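# Flip the steel cup mouth-down onto the bench plate

## Task

Take the steel cup that currently has its opening facing up, invert it, and leave it standing with its opening facing down on the bench plate, with the gripper released from it at the end.

## Robot and tools

Robot: two arms, left_arm and right_arm, each ending in a two-finger gripper. The names do not mean image sides; left_arm sits on the +y side of the world.

Frames: the world frame has its origin on the table surface midway between the arms, +x pointing out over the table and +z up. Results report each gripper as end_effector_position (metres, world frame) and end_effector_quat_wxyz. That reported point lies between the finger pads, roughly 1 cm short of the fingertips, and can be somewhat wrong, more so when the arm is stretched far. In the gripper's own axes the fingers extend along +z and close or spread along y. Joint limits (rad): waist -2.880..2.880, shoulder 0.000..3.142, elbow 0.000..3.019, wrist pitch -1.693..1.571, wrist yaw -1.571..1.571, wrist roll -2.094..2.094; keep these in mind when planning the wrist turn that flips the cup.

Row layout (used by both motion tools): one flat list of 14 numbers, each in [-1, 1], covering both arms even if only one should move: left dx, dy, dz, rx, ry, rz, opening, then right dx, dy, dz, rx, ry, rz, opening. dx..rz are offsets, not poses, expressed in that gripper's own axes; 1.0 equals 0.6 m of translation or 180 degrees of rotation, and rx, ry, rz form a single rotation vector. The opening is absolute, not an offset: +1 is fully open (0.094 m), -1 fully closed.

execute_actions(actions): a list of up to 15 actions; each action is a table of up to 15 rows, one row per control step of 1/30 s, so an action spans 15 steps and a short table repeats its final row. Every row in an action is an offset from the gripper's measured pose at the start of that action (for a call's first action, the pose in the latest result of this scene), not from the previous row. Passing an empty list just returns the current state and images. Per step the commanded pose is clipped to at most 70 mm and 16 degrees from the measured pose, and after an action the arm goes no further than its last clipped pose, so big displacements need several actions or a follow-up call.

move(target, speed, blocking): target is one 14-number row as above, offsets measured from the pose in the latest result that shows one. Each gripper travels a straight line toward its target, all arms finishing together, over 0.5 to 10 s (cut off at 10 s if longer). speed is the path's top speed in m/s, 0.002 to 0.5, default 0.25; turning is capped at twice that value in rad/s. Rotations take the shorter direction. Paths ignore obstacles and the other arm; grippers lag, wander, and may exceed speed near full extension. Faster contacts hit harder, and aiming further past a contact presses harder. The opening is applied at the start. The result adds a move: line with the ending (done, off_target, moving, held, fault), any limits (paced = the sent pose was clipped; held = a check blocked some steps, after which the arm can lurch fast) and each gripper's remaining distance to its target. If only one arm is named, the other finished fine. With blocking=false the result comes after 0.5 s while the arm continues; execute_actions and new moves are refused until wait or stop shows the move has ended.

wait(seconds): 0 to 10; the robot keeps its last command and any running move continues; returns early if the move ends. stop(): brakes a running move (needs stopping distance); fingers keep moving.

zoom_image(camera, region): a closer look at part of a camera's latest image; region is [x0, y0, x1, y1] in that camera's pixels, top-left origin, at most 504 by 504. Cameras: cam_head_left, cam_head_right, cam_high, cam_low (504x504) and cam_left_wrist, cam_right_wrist (616x616 fisheye); calibration intrinsics and world-to-camera transforms are supplied and may be slightly off.

finished_scene(scene): ends the current scene by its number once the cup is placed and released; irreversible, and the result reports success.

Reading results: the state line lists left_arm | right_arm poses. Hand target lines show the pose each controller is currently chasing. A pose unreachable line means the clearance check altered or blocked commands to the named arm. grip_measured is the finger opening on the command scale; the last Joint positions value is the opening in metres; readings may be off by about 1 mm per gripper. Joint torques are raw drive outputs with offsets and noise. MOTOR HOT warns from 85 C; at 100 C an OVER-TEMPERATURE FAULT drops that arm until it cools. FAULT lines report arm stops.

Practical rules: arms tend to settle low, often by a centimetre or more; to hold an arm still, send it the offset back to its desired pose in the first call of a reply and zeros afterwards, raising the aim if it still sags. To keep hold of the cup, command an opening about 0.03 below grip_measured (less for a lighter grip); finger pads push up to roughly 50-62 N. Occasional outside tugs may hit the held cup or shove loose items. Avoid dropping or knocking anything off the table, slamming into the bench, pushing hard, and letting the arms collide or press on each other.

Each tool is called after ">>>" as name(argument=value, ...) on one line, values as JSON.

## Session

>>> execute_actions(actions=[])

Scene clock: 0.00 s.
left_arm: end_effector_position=(+0.1491, +0.0284, +0.1406) grip_measured=+1.000 end_effector_quat_wxyz=(+0.472, +0.752, +0.254, -0.384) | right_arm: end_effector_position=(+0.3903, -0.3330, +0.3849) grip_measured=+1.000 end_effector_quat_wxyz=(+0.515, +0.575, +0.483, +0.414)
Joint positions: left_arm=[-0.591  0.979  0.257  0.074  1.125  1.162  0.094] | right_arm=[-0.066  0.657  0.66  -0.136  0.305  1.59   0.094]
Joint velocities: left_arm=[-0.005 -0.015  0.017 -0.022 -0.051 -0.037  0.   ] | right_arm=[ 0.015 -0.005  0.002 -0.027 -0.095 -0.037  0.   ]
Joint torques (N m, as the arm reports them, + toward a larger angle): no reading
Motor temperatures (°C, as the motors report them): left_arm=[25 26 23 25 24 26] | right_arm=[25 24 23 22 23 24]
Hand target (left_arm): +0.155, +0.023, +0.150; +0.481, +0.752, +0.246, -0.379
Hand target (right_arm): +0.391, -0.333, +0.402; +0.521, +0.569, +0.474, +0.424

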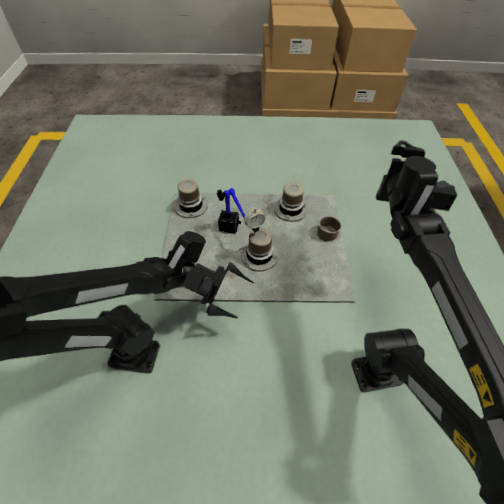

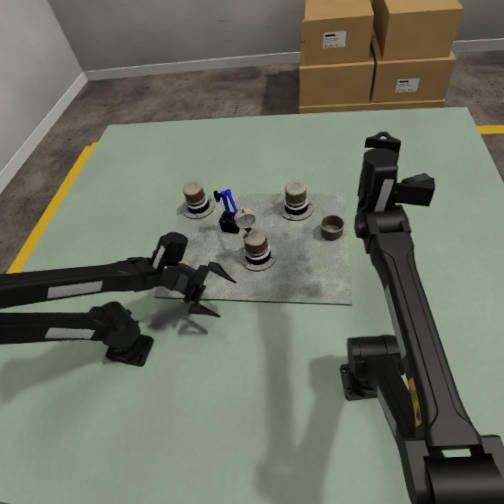

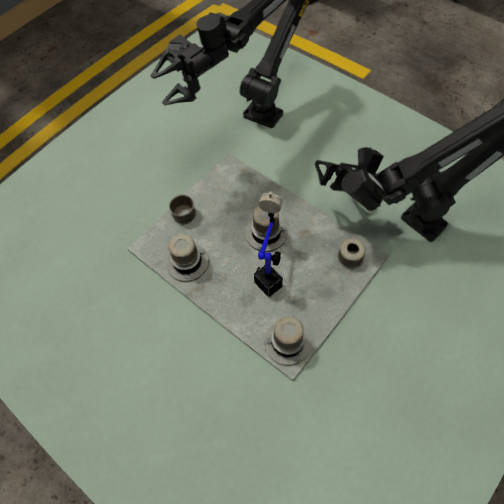

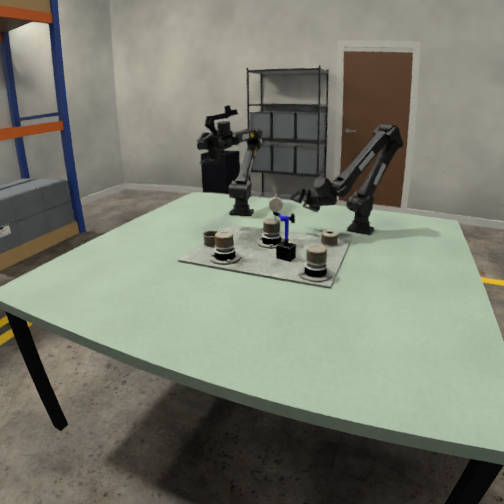

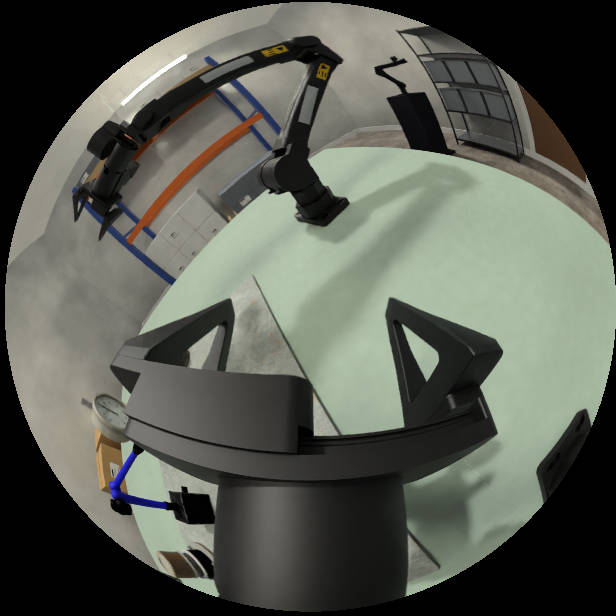

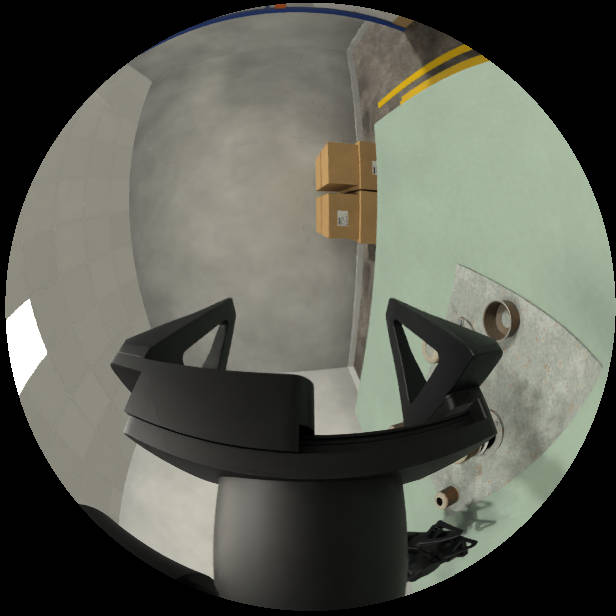

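>>> move(target=[0,0,0,0,0,0,1,0.117,-0.418,0.192,0.321,0.399,-0.446,-0.2], speed=0.4)

Scene clock: 16.90 s.
left_arm: end_effector_position=(+0.1491, +0.0284, +0.1406) grip_measured=+1.000 end_effector_quat_wxyz=(+0.472, +0.752, +0.254, -0.384) | right_arm: end_effector_position=(+0.4676, -0.2848, +0.1172) grip_measured=-0.198 end_effector_quat_wxyz=(-0.008, +0.006, +1.000, +0.005)
Joint positions: left_arm=[-0.591  0.979  0.257  0.074  1.125  1.162  0.094] | right_arm=[-0.097  1.632  1.253 -1.207 -0.01   0.094  0.038]
Joint velocities: left_arm=[ 0.005  0.015 -0.037 -0.022 -0.007 -0.007  0.   ] | right_arm=[-0.005 -0.005 -0.002  0.007 -0.051 -0.007  0.   ]
Joint torques (N m, as the arm reports them, + toward a larger angle): left_arm=[ 2.32 -3.96  7.51  1.32  0.57 -0.05] | right_arm=[ -0.7  -14.24  11.86  -0.34   0.08  -0.14]
Motor temperatures (°C, as the motors report them): left_arm=[25 26 25 25 25 26] | right_arm=[25 24 27 22 23 24]
Hand target (left_arm): +0.149, +0.028, +0.141; +0.472, +0.752, +0.254, -0.384
Hand target (right_arm): +0.482, -0.283, +0.126; +0.002, -0.004, +1.000, +0.004
Off the commanded pose (left_arm): 0.000 m, 0 deg.
Off the commanded pose (right_arm): 0.016 m, 1 deg.
move: off_target (right_arm)
camera_calibration (this result's frames):
cam_right_wrist: T_world_to_cam=[[-0.00125616, -0.999929, -0.0118391, -0.282912], [-0.795073, -0.00618191, 0.606482, 0.303455], [-0.606512, 0.0101748, -0.795009, 0.506779], [0, 0, 0, 1]] pos_world=[0.548281, -0.286173, 0.215505]

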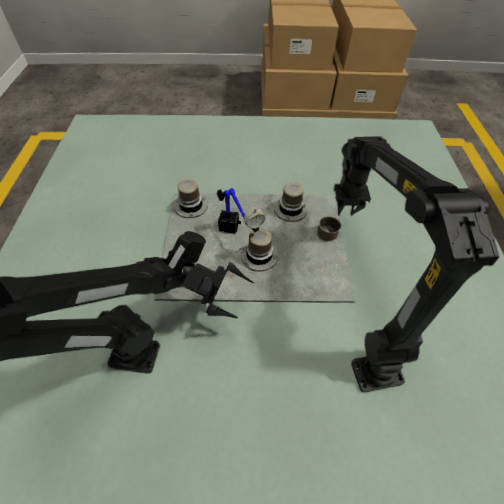

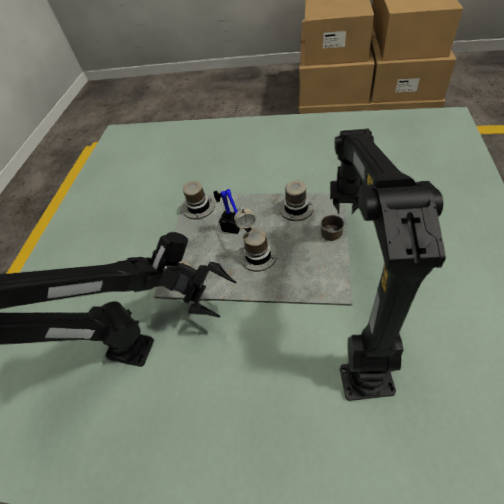

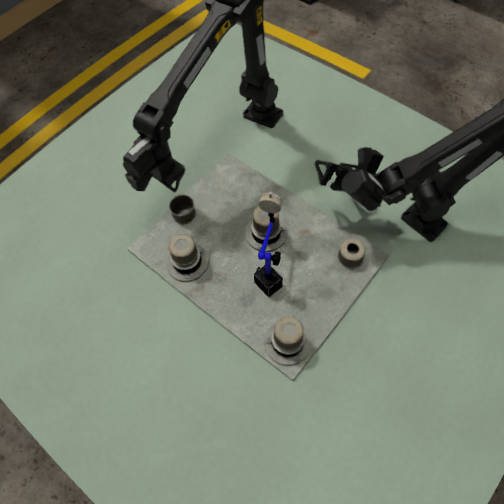

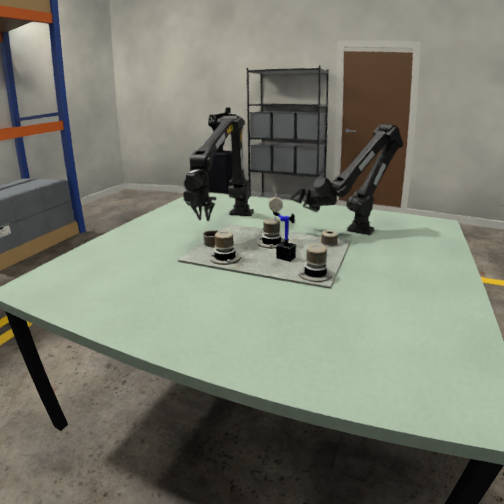

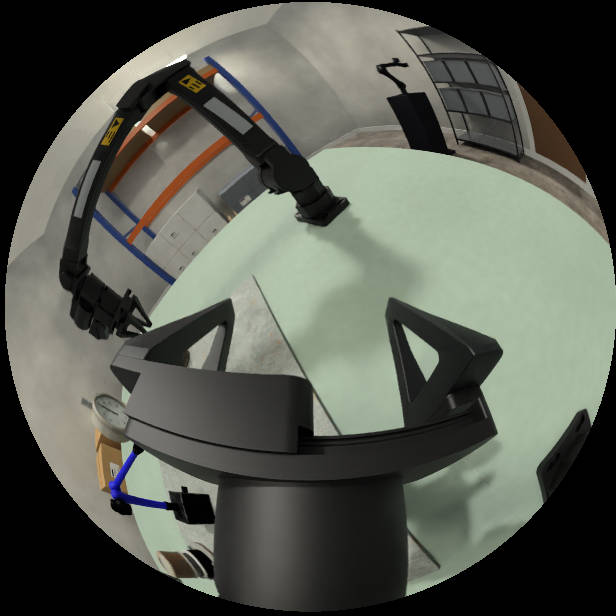

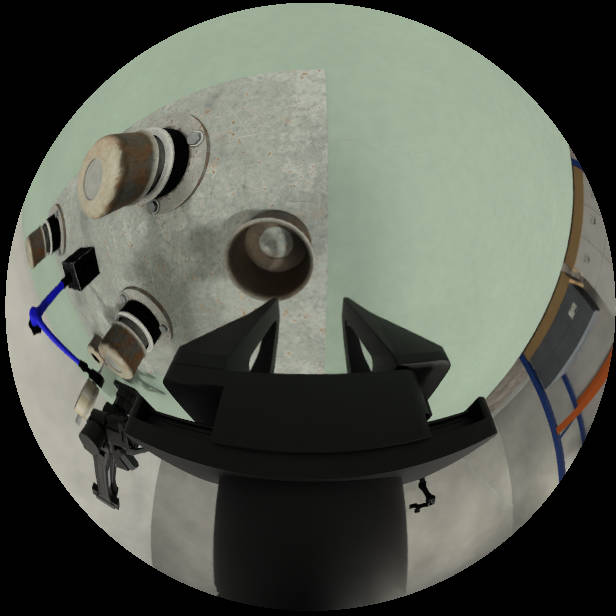

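>>> move(target=[0,0,0,0,0,0,1,-0.028,0,0.1,0,0,0,-0.2], speed=0.1)

Scene clock: 21.57 s.
left_arm: end_effector_position=(+0.1491, +0.0284, +0.1406) grip_measured=+1.000 end_effector_quat_wxyz=(+0.472, +0.752, +0.254, -0.384) | right_arm: end_effector_position=(+0.4813, -0.2837, +0.0659) grip_measured=-0.198 end_effector_quat_wxyz=(-0.004, +0.005, +1.000, +0.005)
Joint positions: left_arm=[-0.591  0.979  0.257  0.074  1.125  1.162  0.094] | right_arm=[-0.097  1.717  1.216 -1.077 -0.01   0.092  0.038]
Joint velocities: left_arm=[-0.005 -0.024  0.012 -0.017  0.066  0.037  0.   ] | right_arm=[-0.005 -0.024  0.002  0.007  0.022  0.095  0.001]
Joint torques (N m, as the arm reports them, + toward a larger angle): left_arm=[ 2.3  -3.97  7.5   1.32  0.57 -0.05] | right_arm=[ -0.98 -14.69   8.21   0.48  -0.01  -0.01]
Motor temperatures (°C, as the motors report them): left_arm=[25 26 25 25 25 26] | right_arm=[25 24 27 22 23 24]
Hand target (left_arm): +0.149, +0.028, +0.141; +0.472, +0.752, +0.254, -0.384
Hand target (right_arm): +0.484, -0.285, +0.057; -0.008, +0.006, +1.000, +0.005
Off the commanded pose (left_arm): 0.000 m, 0 deg.
Off the commanded pose (right_arm): 0.009 m, 0 deg.
move: done
camera_calibration (this result's frames):
cam_right_wrist: T_world_to_cam=[[0.000748339, -0.999921, -0.0125227, -0.283294], [-0.799887, -0.00811402, 0.600096, 0.347613], [-0.60015, 0.00956764, -0.79983, 0.471337], [0, 0, 0, 1]] pos_world=[0.561136, -0.284961, 0.164841]

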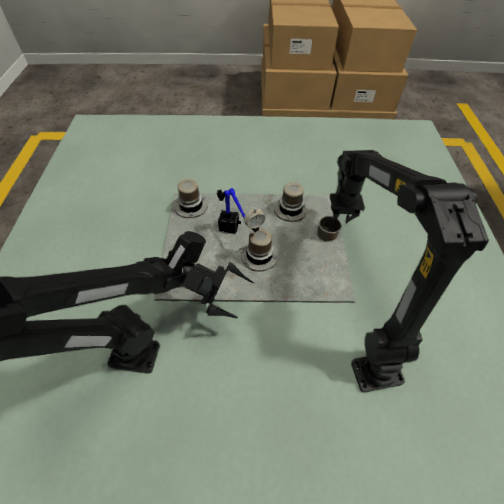

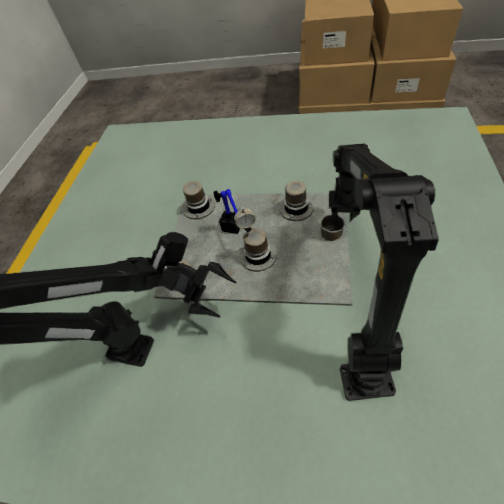

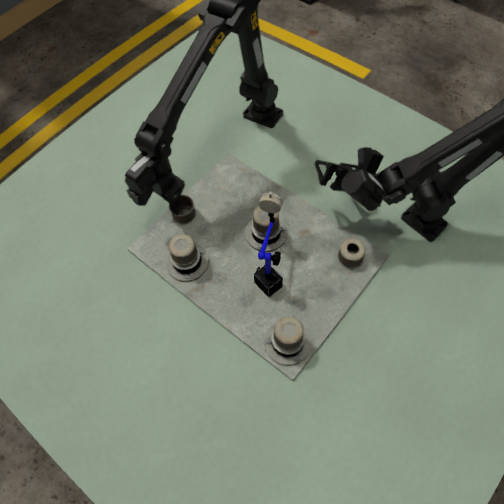

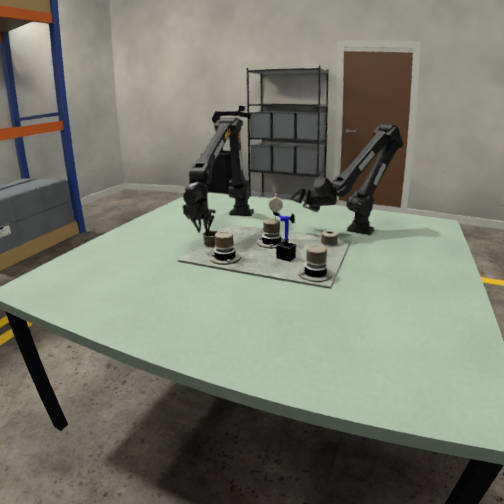

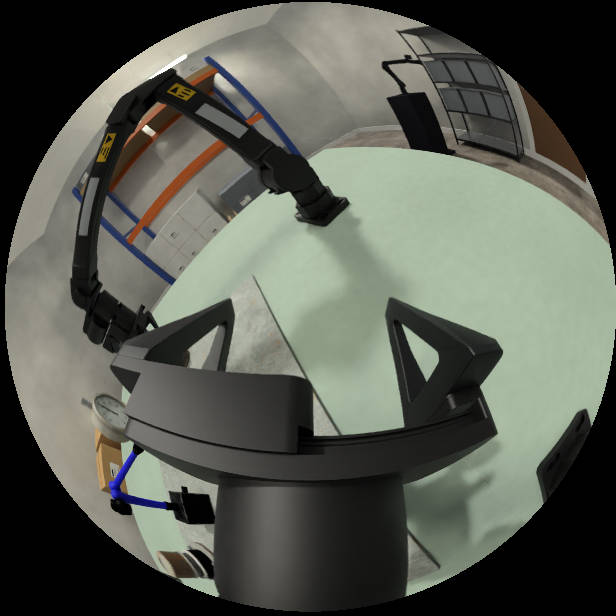

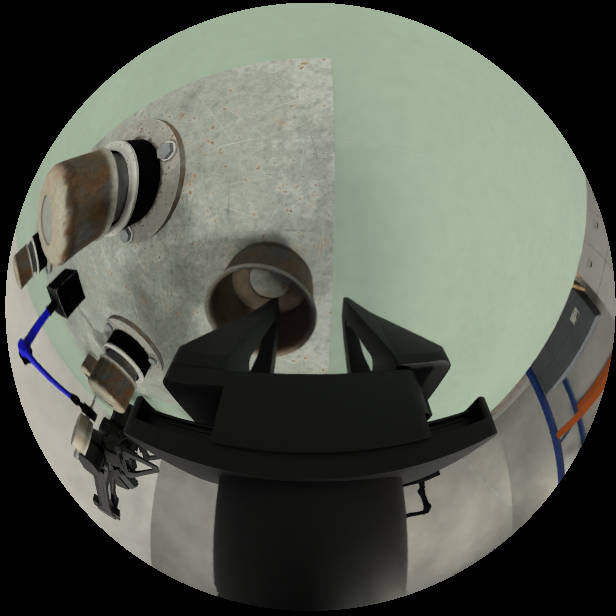

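>>> move(target=[0,0,0,0,0,0,1,0.025,0,0.06,0,0,0,-0.2], speed=0.06)

>>> zoom_image(camera="cam_low", region=[150,170,270,270])

Scene clock: 26.30 s.
left_arm: end_effector_position=(+0.1491, +0.0284, +0.1406) grip_measured=+1.000 end_effector_quat_wxyz=(+0.472, +0.752, +0.254, -0.384) | right_arm: end_effector_position=(+0.4650, -0.2850, +0.0368) grip_measured=-0.198 end_effector_quat_wxyz=(-0.001, +0.005, +1.000, +0.005)
Joint positions: left_arm=[-0.591  0.979  0.257  0.074  1.125  1.162  0.094] | right_arm=[-0.097  1.717  1.127 -0.982 -0.01   0.092  0.038]
Joint velocities: left_arm=[-0.005 -0.005 -0.007  0.012  0.007 -0.007  0.   ] | right_arm=[-0.005  0.005 -0.002 -0.017  0.007  0.051  0.   ]
Joint torques (N m, as the arm reports them, + toward a larger angle): left_arm=[ 2.36 -3.93  7.5   1.33  0.57 -0.04] | right_arm=[ -0.54 -14.82   7.61   0.51  -0.01   0.02]
Motor temperatures (°C, as the motors report them): left_arm=[25 26 25 25 25 26] | right_arm=[25 24 27 22 23 24]
Hand target (left_arm): +0.149, +0.028, +0.141; +0.472, +0.752, +0.254, -0.384
Hand target (right_arm): +0.466, -0.283, +0.030; -0.004, +0.005, +1.000, +0.005
Off the commanded pose (left_arm): 0.000 m, 0 deg.
Off the commanded pose (right_arm): 0.007 m, 0 deg.
move: done
camera_calibration (this result's frames):
cam_right_wrist: T_world_to_cam=[[0.000816149, -0.999916, -0.0129577, -0.285], [-0.80307, -0.0083767, 0.595826, 0.353583], [-0.595885, 0.00991969, -0.803009, 0.436623], [0, 0, 0, 1]] pos_world=[0.544361, -0.286346, 0.136246]

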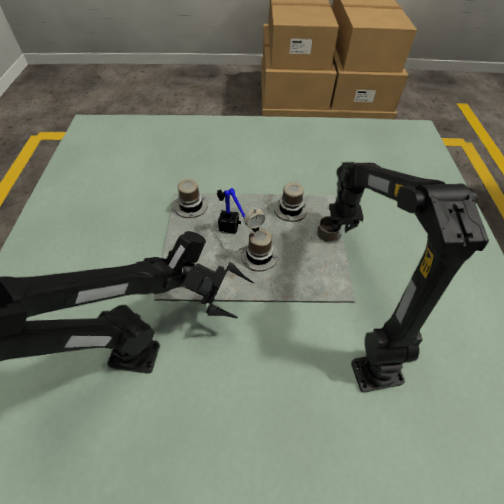

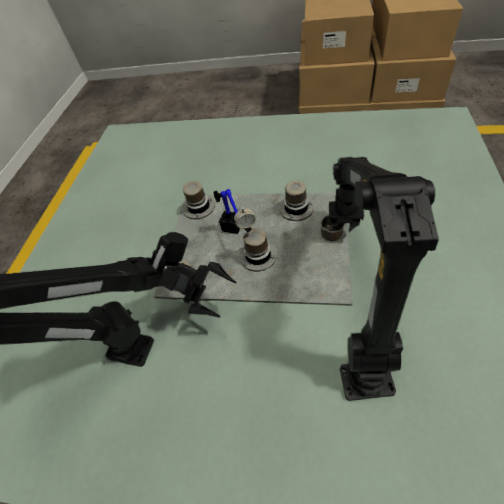

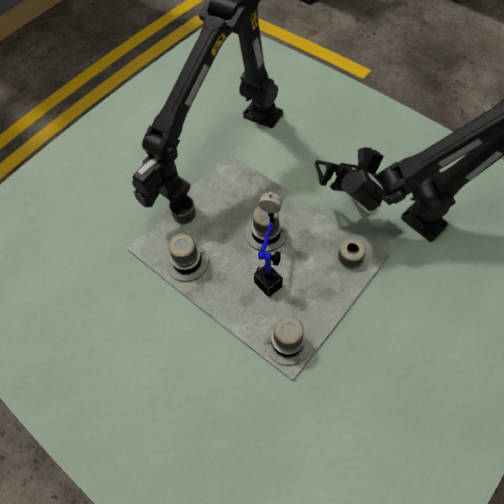

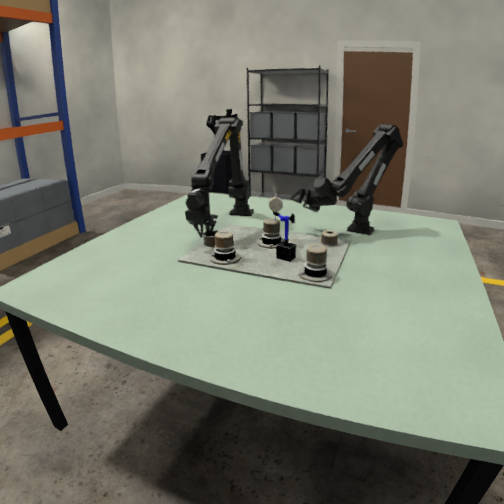

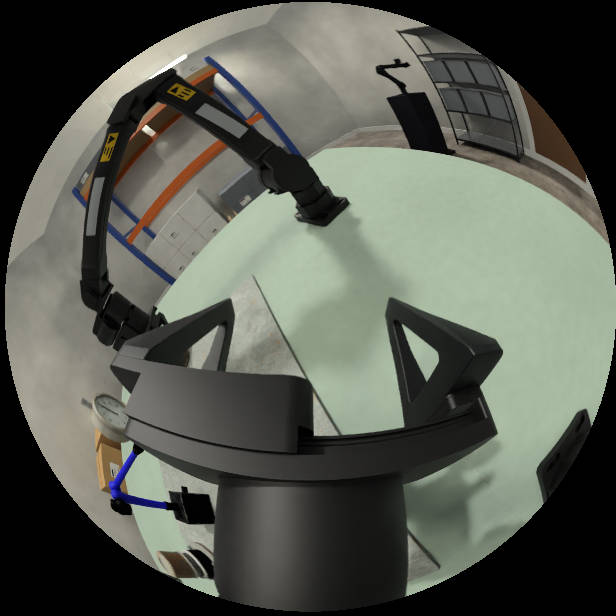

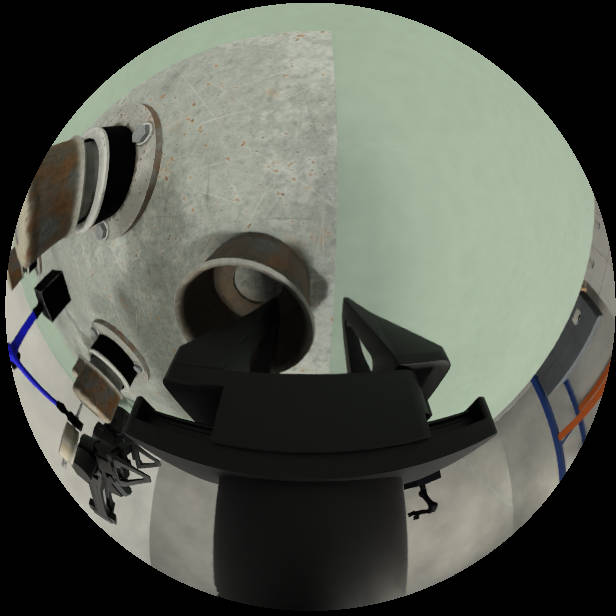

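Region (150, 170, 270, 270) of cam_low's 504x504 image, scaled by 4.200, with more detail than that image has.

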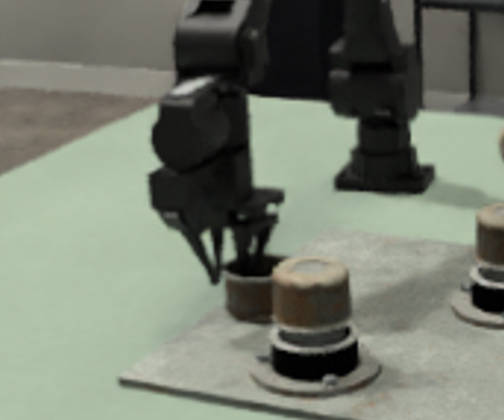

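>>> move(target=[0,0,0,0,0,0,1,0,0,0.028,0,0,0,-0.2], speed=0.05)

>>> move(target=[0,0,0,0,0,0,1,0,0,0,0,0,0,-1])

>>> move(target=[0,0,0,0,0,0,1,0.1,0,-0.3,0,0,0,-1], speed=0.15)

Scene clock: 29.63 s.
left_arm: end_effector_position=(+0.1491, +0.0284, +0.1406) grip_measured=+1.000 end_effector_quat_wxyz=(+0.472, +0.752, +0.254, -0.384) | right_arm: end_effector_position=(+0.4656, -0.2850, +0.0318) grip_measured=-0.198 end_effector_quat_wxyz=(+0.007, +0.005, +1.000, +0.006)
Joint positions: left_arm=[-0.591  0.979  0.257  0.074  1.125  1.162  0.094] | right_arm=[-0.097  1.717  1.111 -0.95  -0.01   0.092  0.038]
Joint velocities: left_arm=[-0.005 -0.005  0.007 -0.002  0.037 -0.066  0.   ] | right_arm=[-0.005 -0.024 -0.017 -0.012  0.051 -0.007  0.   ]
Joint torques (N m, as the arm reports them, + toward a larger angle): left_arm=[ 2.33 -3.91  7.51  1.32  0.57 -0.04] | right_arm=[ -0.8  -13.82   7.39   0.6   -0.01  -0.01]
Motor temperatures (°C, as the motors report them): left_arm=[25 26 25 25 25 26] | right_arm=[25 25 27 22 23 24]
Hand target (left_arm): +0.149, +0.028, +0.141; +0.472, +0.752, +0.254, -0.384
Hand target (right_arm): +0.465, -0.285, +0.020; -0.001, +0.005, +1.000, +0.005
Off the commanded pose (left_arm): 0.000 m, 0 deg.
Off the commanded pose (right_arm): 0.012 m, 1 deg.
move: off_target (right_arm)
camera_calibration (this result's frames):
cam_right_wrist: T_world_to_cam=[[0.00103889, -0.999897, -0.0142917, -0.285074], [-0.812702, -0.00917169, 0.582607, 0.361732], [-0.582678, 0.0110096, -0.812628, 0.427396], [0, 0, 0, 1]] pos_world=[0.543311, -0.286432, 0.132493]

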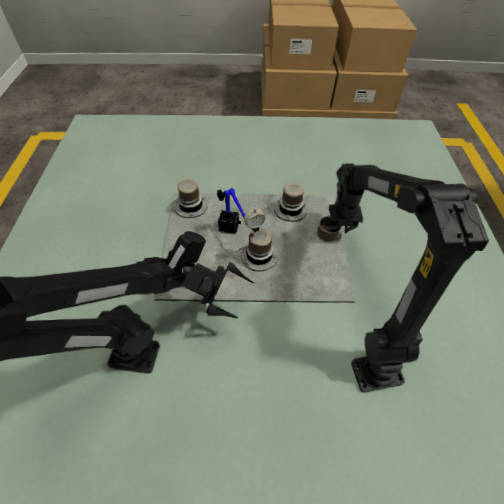

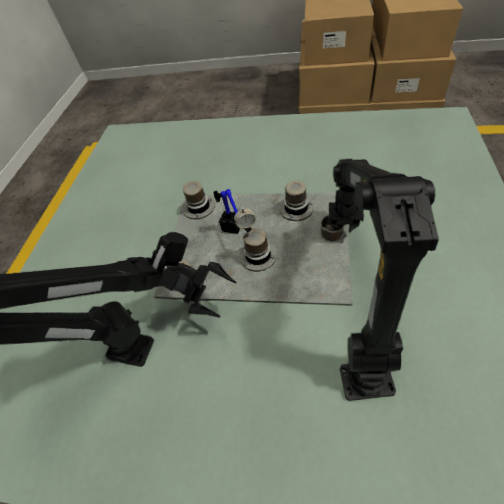

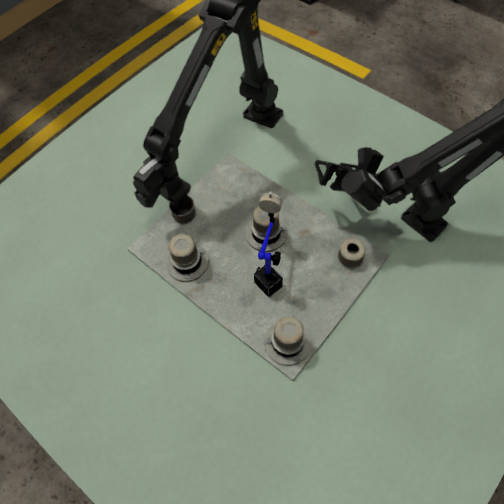

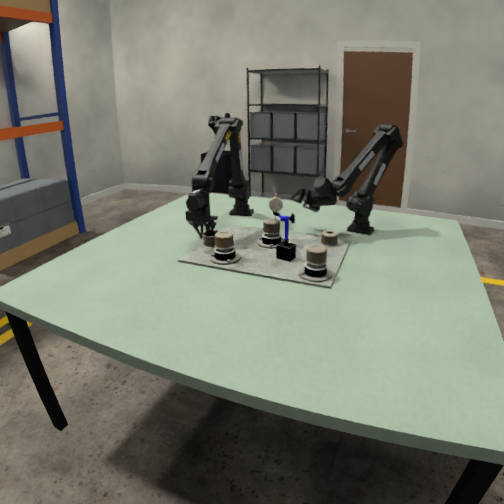

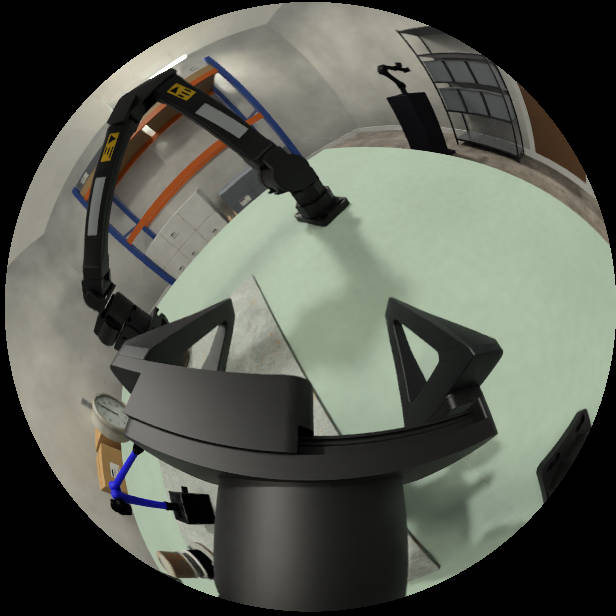

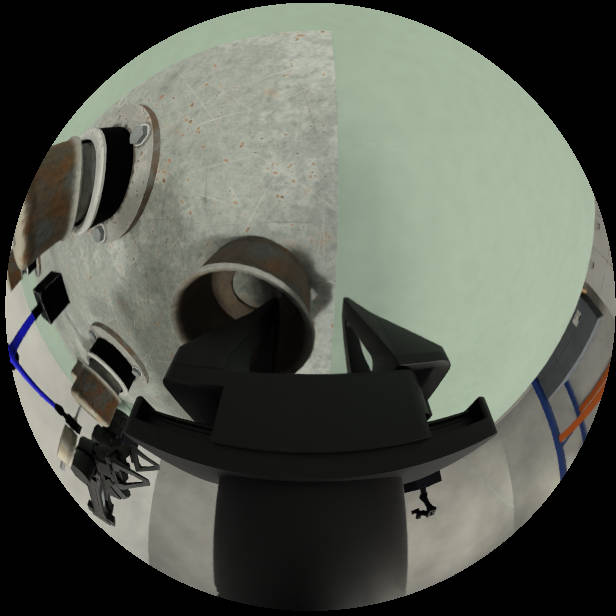

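Scene clock: 30.13 s.
left_arm: end_effector_position=(+0.1491, +0.0284, +0.1406) grip_measured=+1.000 end_effector_quat_wxyz=(+0.472, +0.752, +0.254, -0.384) | right_arm: end_effector_position=(+0.4654, -0.2851, +0.0317) grip_measured=-0.948 end_effector_quat_wxyz=(+0.007, +0.004, +1.000, +0.005)
Joint positions: left_arm=[-0.591  0.979  0.257  0.074  1.125  1.162  0.094] | right_arm=[-0.097  1.717  1.111 -0.95  -0.01   0.091  0.002]
Joint velocities: left_arm=[-0.015 -0.005 -0.002 -0.017 -0.007  0.051  0.   ] | right_arm=[-0.015 -0.015 -0.002  0.002  0.022  0.037  0.   ]
Joint torques (N m, as the arm reports them, + toward a larger angle): left_arm=[ 2.32 -3.95  7.52  1.32  0.57 -0.04] | right_arm=[ -0.94 -16.07   7.54   0.14  -0.05   0.  ]
Motor temperatures (°C, as the motors report them): left_arm=[25 26 25 25 25 26] | right_arm=[25 25 27 22 23 24]
Hand target (left_arm): +0.149, +0.028, +0.141; +0.472, +0.752, +0.254, -0.384
Hand target (right_arm): +0.466, -0.285, +0.032; +0.007, +0.005, +1.000, +0.006
Off the commanded pose (left_arm): 0.000 m, 0 deg.
Off the commanded pose (right_arm): 0.000 m, 0 deg.
move: done
camera_calibration (this result's frames):
cam_right_wrist: T_world_to_cam=[[0.00216261, -0.999907, -0.0134545, -0.285781], [-0.812293, -0.00960382, 0.583171, 0.36126], [-0.583246, 0.00966779, -0.812238, 0.427016], [0, 0, 0, 1]] pos_world=[0.543122, -0.286413, 0.132317]

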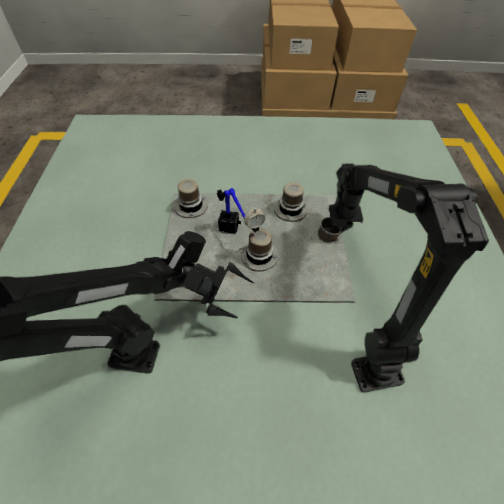

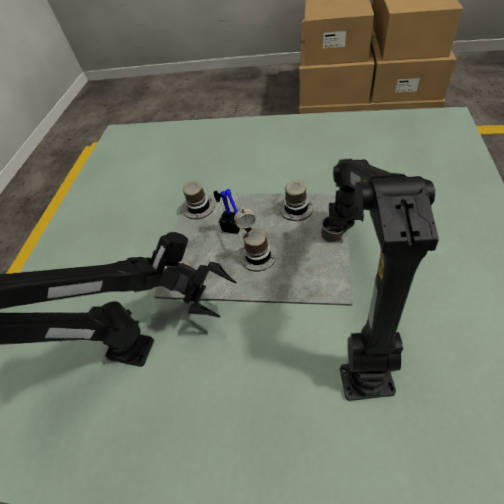

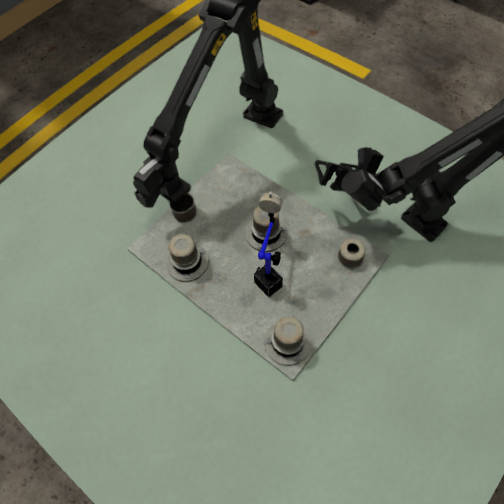

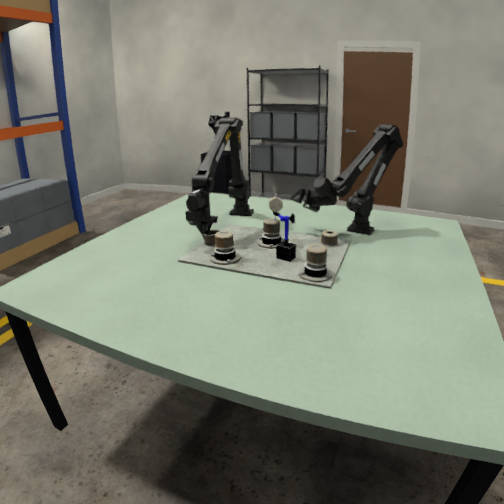

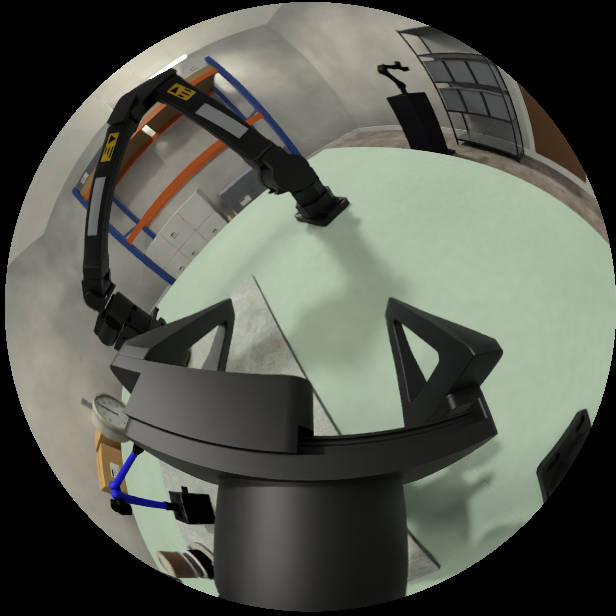

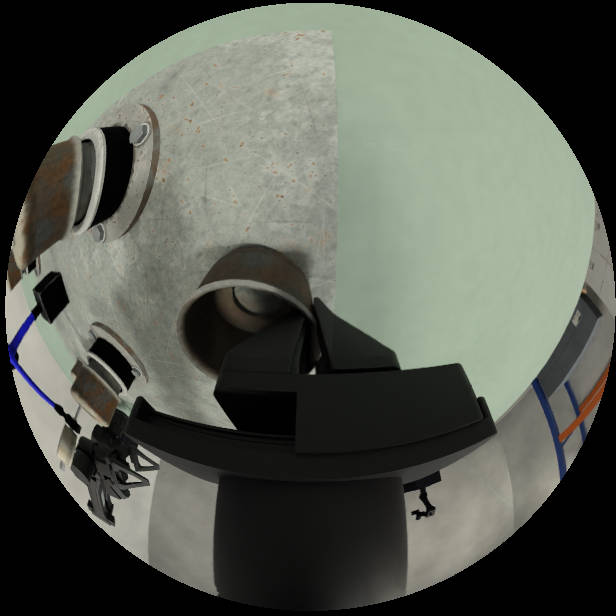

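Scene clock: 31.80 s.
left_arm: end_effector_position=(+0.1491, +0.0284, +0.1406) grip_measured=+1.000 end_effector_quat_wxyz=(+0.472, +0.752, +0.254, -0.384) | right_arm: end_effector_position=(+0.3886, -0.2901, +0.1857) grip_measured=-0.948 end_effector_quat_wxyz=(-0.020, +0.003, +1.000, +0.003)
Joint positions: left_arm=[-0.591  0.979  0.257  0.074  1.125  1.162  0.094] | right_arm=[-0.093  1.393  1.172 -1.389 -0.01   0.091  0.002]
Joint velocities: left_arm=[-0.024  0.015 -0.002  0.002 -0.037 -0.007  0.   ] | right_arm=[-0.015 -0.024 -0.022  0.002 -0.007 -0.007 -0.   ]
Joint torques (N m, as the arm reports them, + toward a larger angle): left_arm=[ 2.31 -3.97  7.52  1.33  0.57 -0.04] | right_arm=[ -0.37 -13.28  12.68  -0.4   -0.01   0.07]
Motor temperatures (°C, as the motors report them): left_arm=[25 26 25 25 25 26] | right_arm=[25 25 27 22 23 24]
Hand target (left_arm): +0.149, +0.028, +0.141; +0.472, +0.752, +0.254, -0.384
Hand target (right_arm): +0.402, -0.286, +0.209; +0.007, +0.004, +1.000, +0.006
Off the commanded pose (left_arm): 0.000 m, 0 deg.
Off the commanded pose (right_arm): 0.029 m, 3 deg.
move: off_target (right_arm)
camera_calibration (this result's frames):
cam_right_wrist: T_world_to_cam=[[0.00499027, -0.999946, -0.00912926, -0.290463], [-0.77985, -0.00960612, 0.625893, 0.188551], [-0.625947, 0.00399608, -0.779856, 0.516315], [0, 0, 0, 1]] pos_world=[0.471677, -0.290699, 0.281987]

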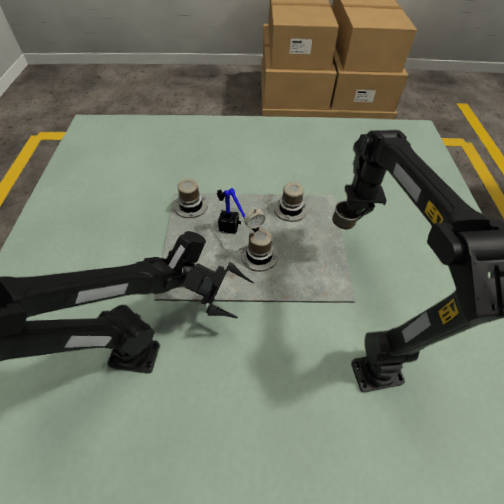

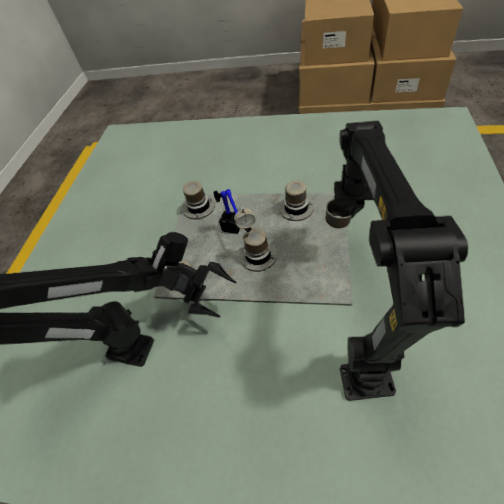

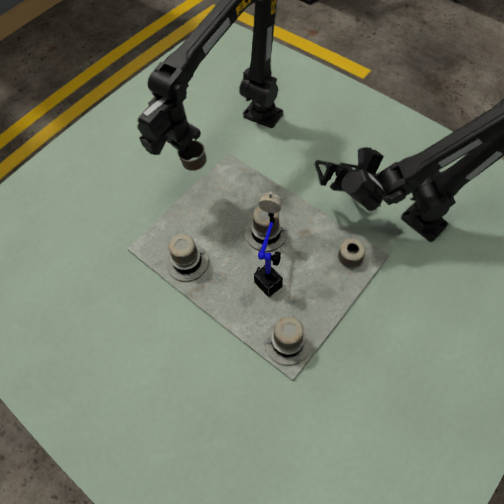

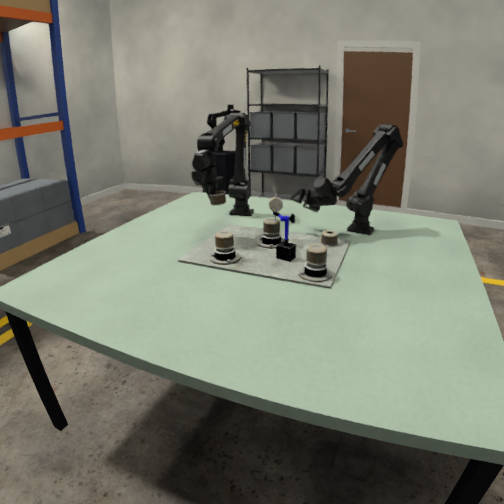

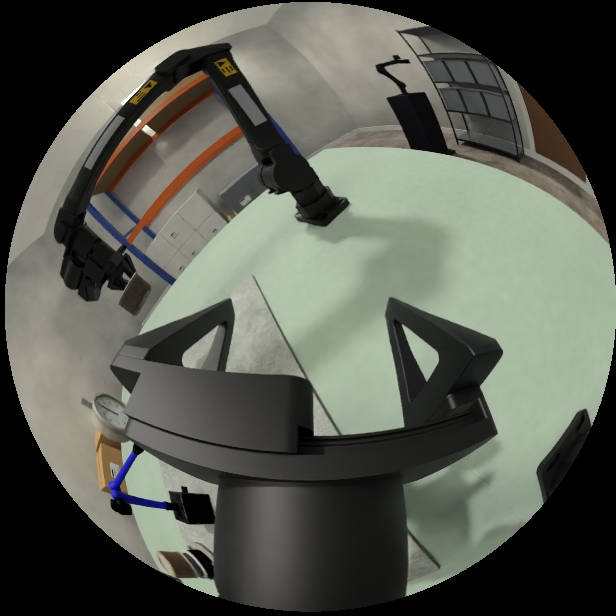

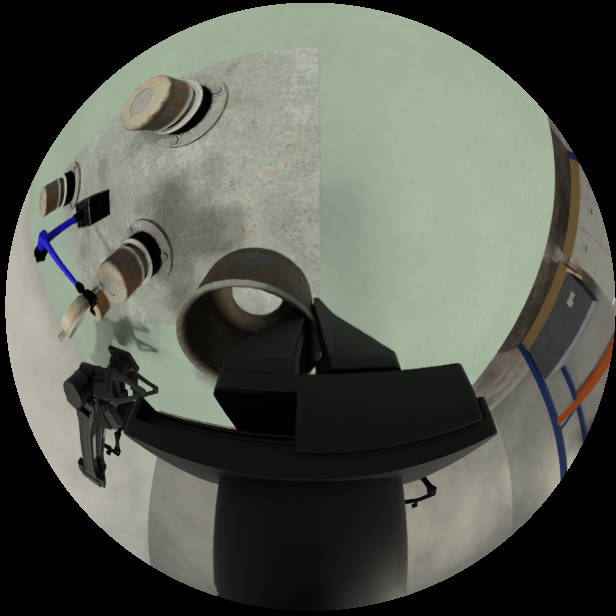

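>>> move(target=[-0.168,0.202,-0.194,-0.134,-0.049,-0.191,1,0.28,0.4,-0.17,-0.5,0,0,-1], speed=0.2)

Scene clock: 48.43 s.
left_arm: end_effector_position=(+0.2135, +0.0816, +0.2840) grip_measured=+1.000 end_effector_quat_wxyz=(+0.472, +0.492, +0.521, -0.513) | right_arm: end_effector_position=(+0.2283, -0.0513, +0.2846) grip_measured=-0.948 end_effector_quat_wxyz=(-0.006, +0.019, +0.712, +0.702)
Joint positions: left_arm=[-0.268  0.568  0.31   0.186  1.185 -0.003  0.094] | right_arm=[ 0.255  0.862  0.393  0.438 -1.118  1.578  0.002]
Joint velocities: left_arm=[-0.005 -0.005  0.002 -0.012  0.037 -0.022  0.   ] | right_arm=[-0.005 -0.005  0.007 -0.007 -0.066  0.095 -0.001]
Joint torques (N m, as the arm reports them, + toward a larger angle): left_arm=[ 3.19 -1.46 13.78  2.19  0.01 -0.06] | right_arm=[-0.36 -2.96 10.06  2.47  0.07  0.04]
Motor temperatures (°C, as the motors report them): left_arm=[25 26 26 25 25 26] | right_arm=[25 25 28 22 23 24]
Hand target (left_arm): +0.220, +0.082, +0.316; +0.500, +0.498, +0.500, -0.501
Hand target (right_arm): +0.229, -0.049, +0.292; -0.005, +0.016, +0.707, +0.707
Off the commanded pose (left_arm): 0.032 m, 4 deg.
Off the commanded pose (right_arm): 0.011 m, 1 deg.
move: off_target (left_arm, right_arm)
camera_calibration (this result's frames):
cam_left_wrist: T_world_to_cam=[[-0.997508, 0.0137842, 0.0691943, 0.192065], [-0.0464927, 0.609254, -0.791611, 0.191971], [-0.0530686, -0.792855, -0.607095, 0.373969], [0, 0, 0, 1]] pos_world=[0.220358, 0.176897, 0.365711]
cam_right_wrist: T_world_to_cam=[[-0.0241763, -0.0105932, -0.999652, 0.289389], [-0.815324, -0.578427, 0.0258479, 0.153565], [-0.578499, 0.815665, 0.00534737, 0.299457], [0, 0, 0, 1]] pos_world=[0.305438, -0.152365, 0.283717]

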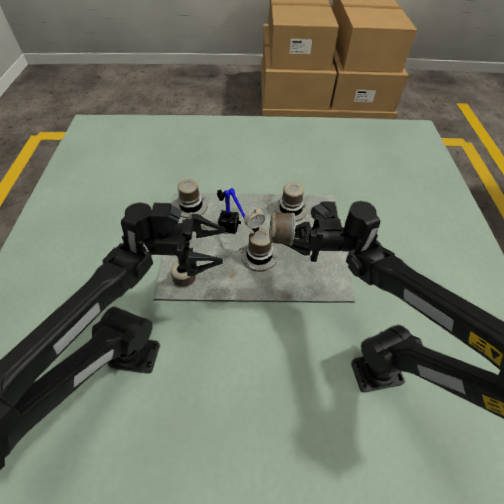

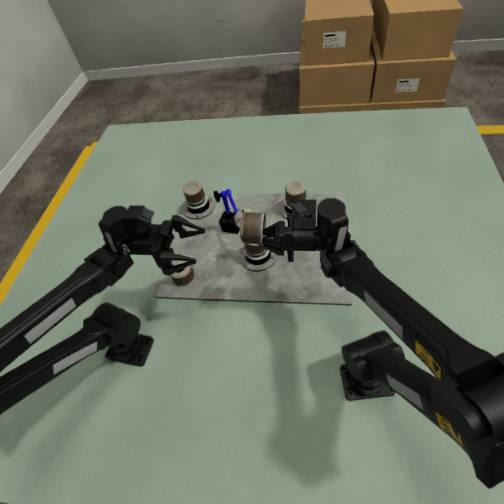

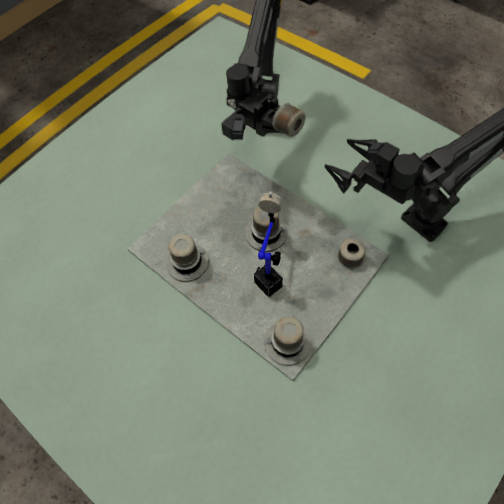

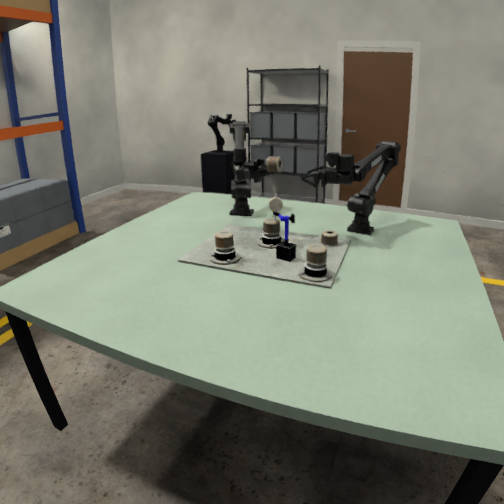

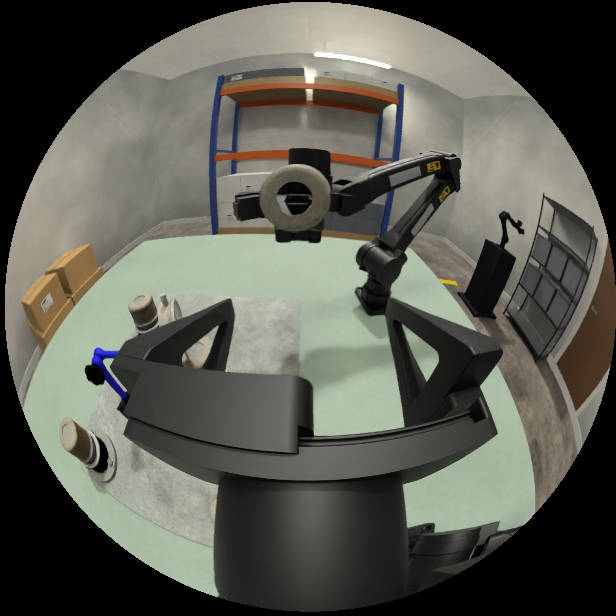

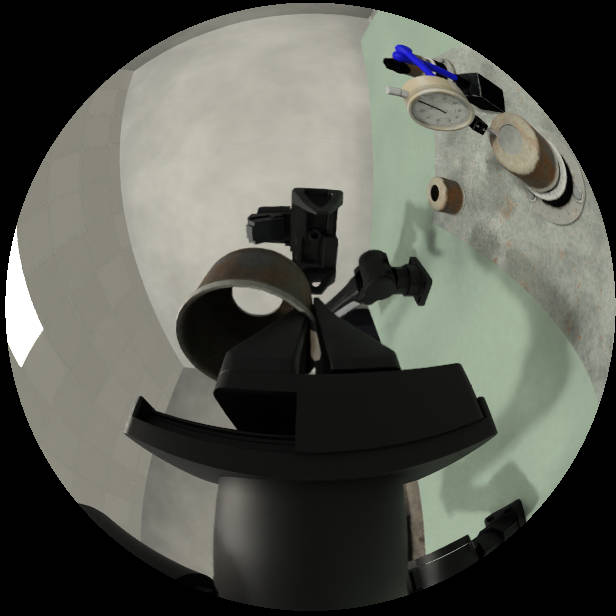

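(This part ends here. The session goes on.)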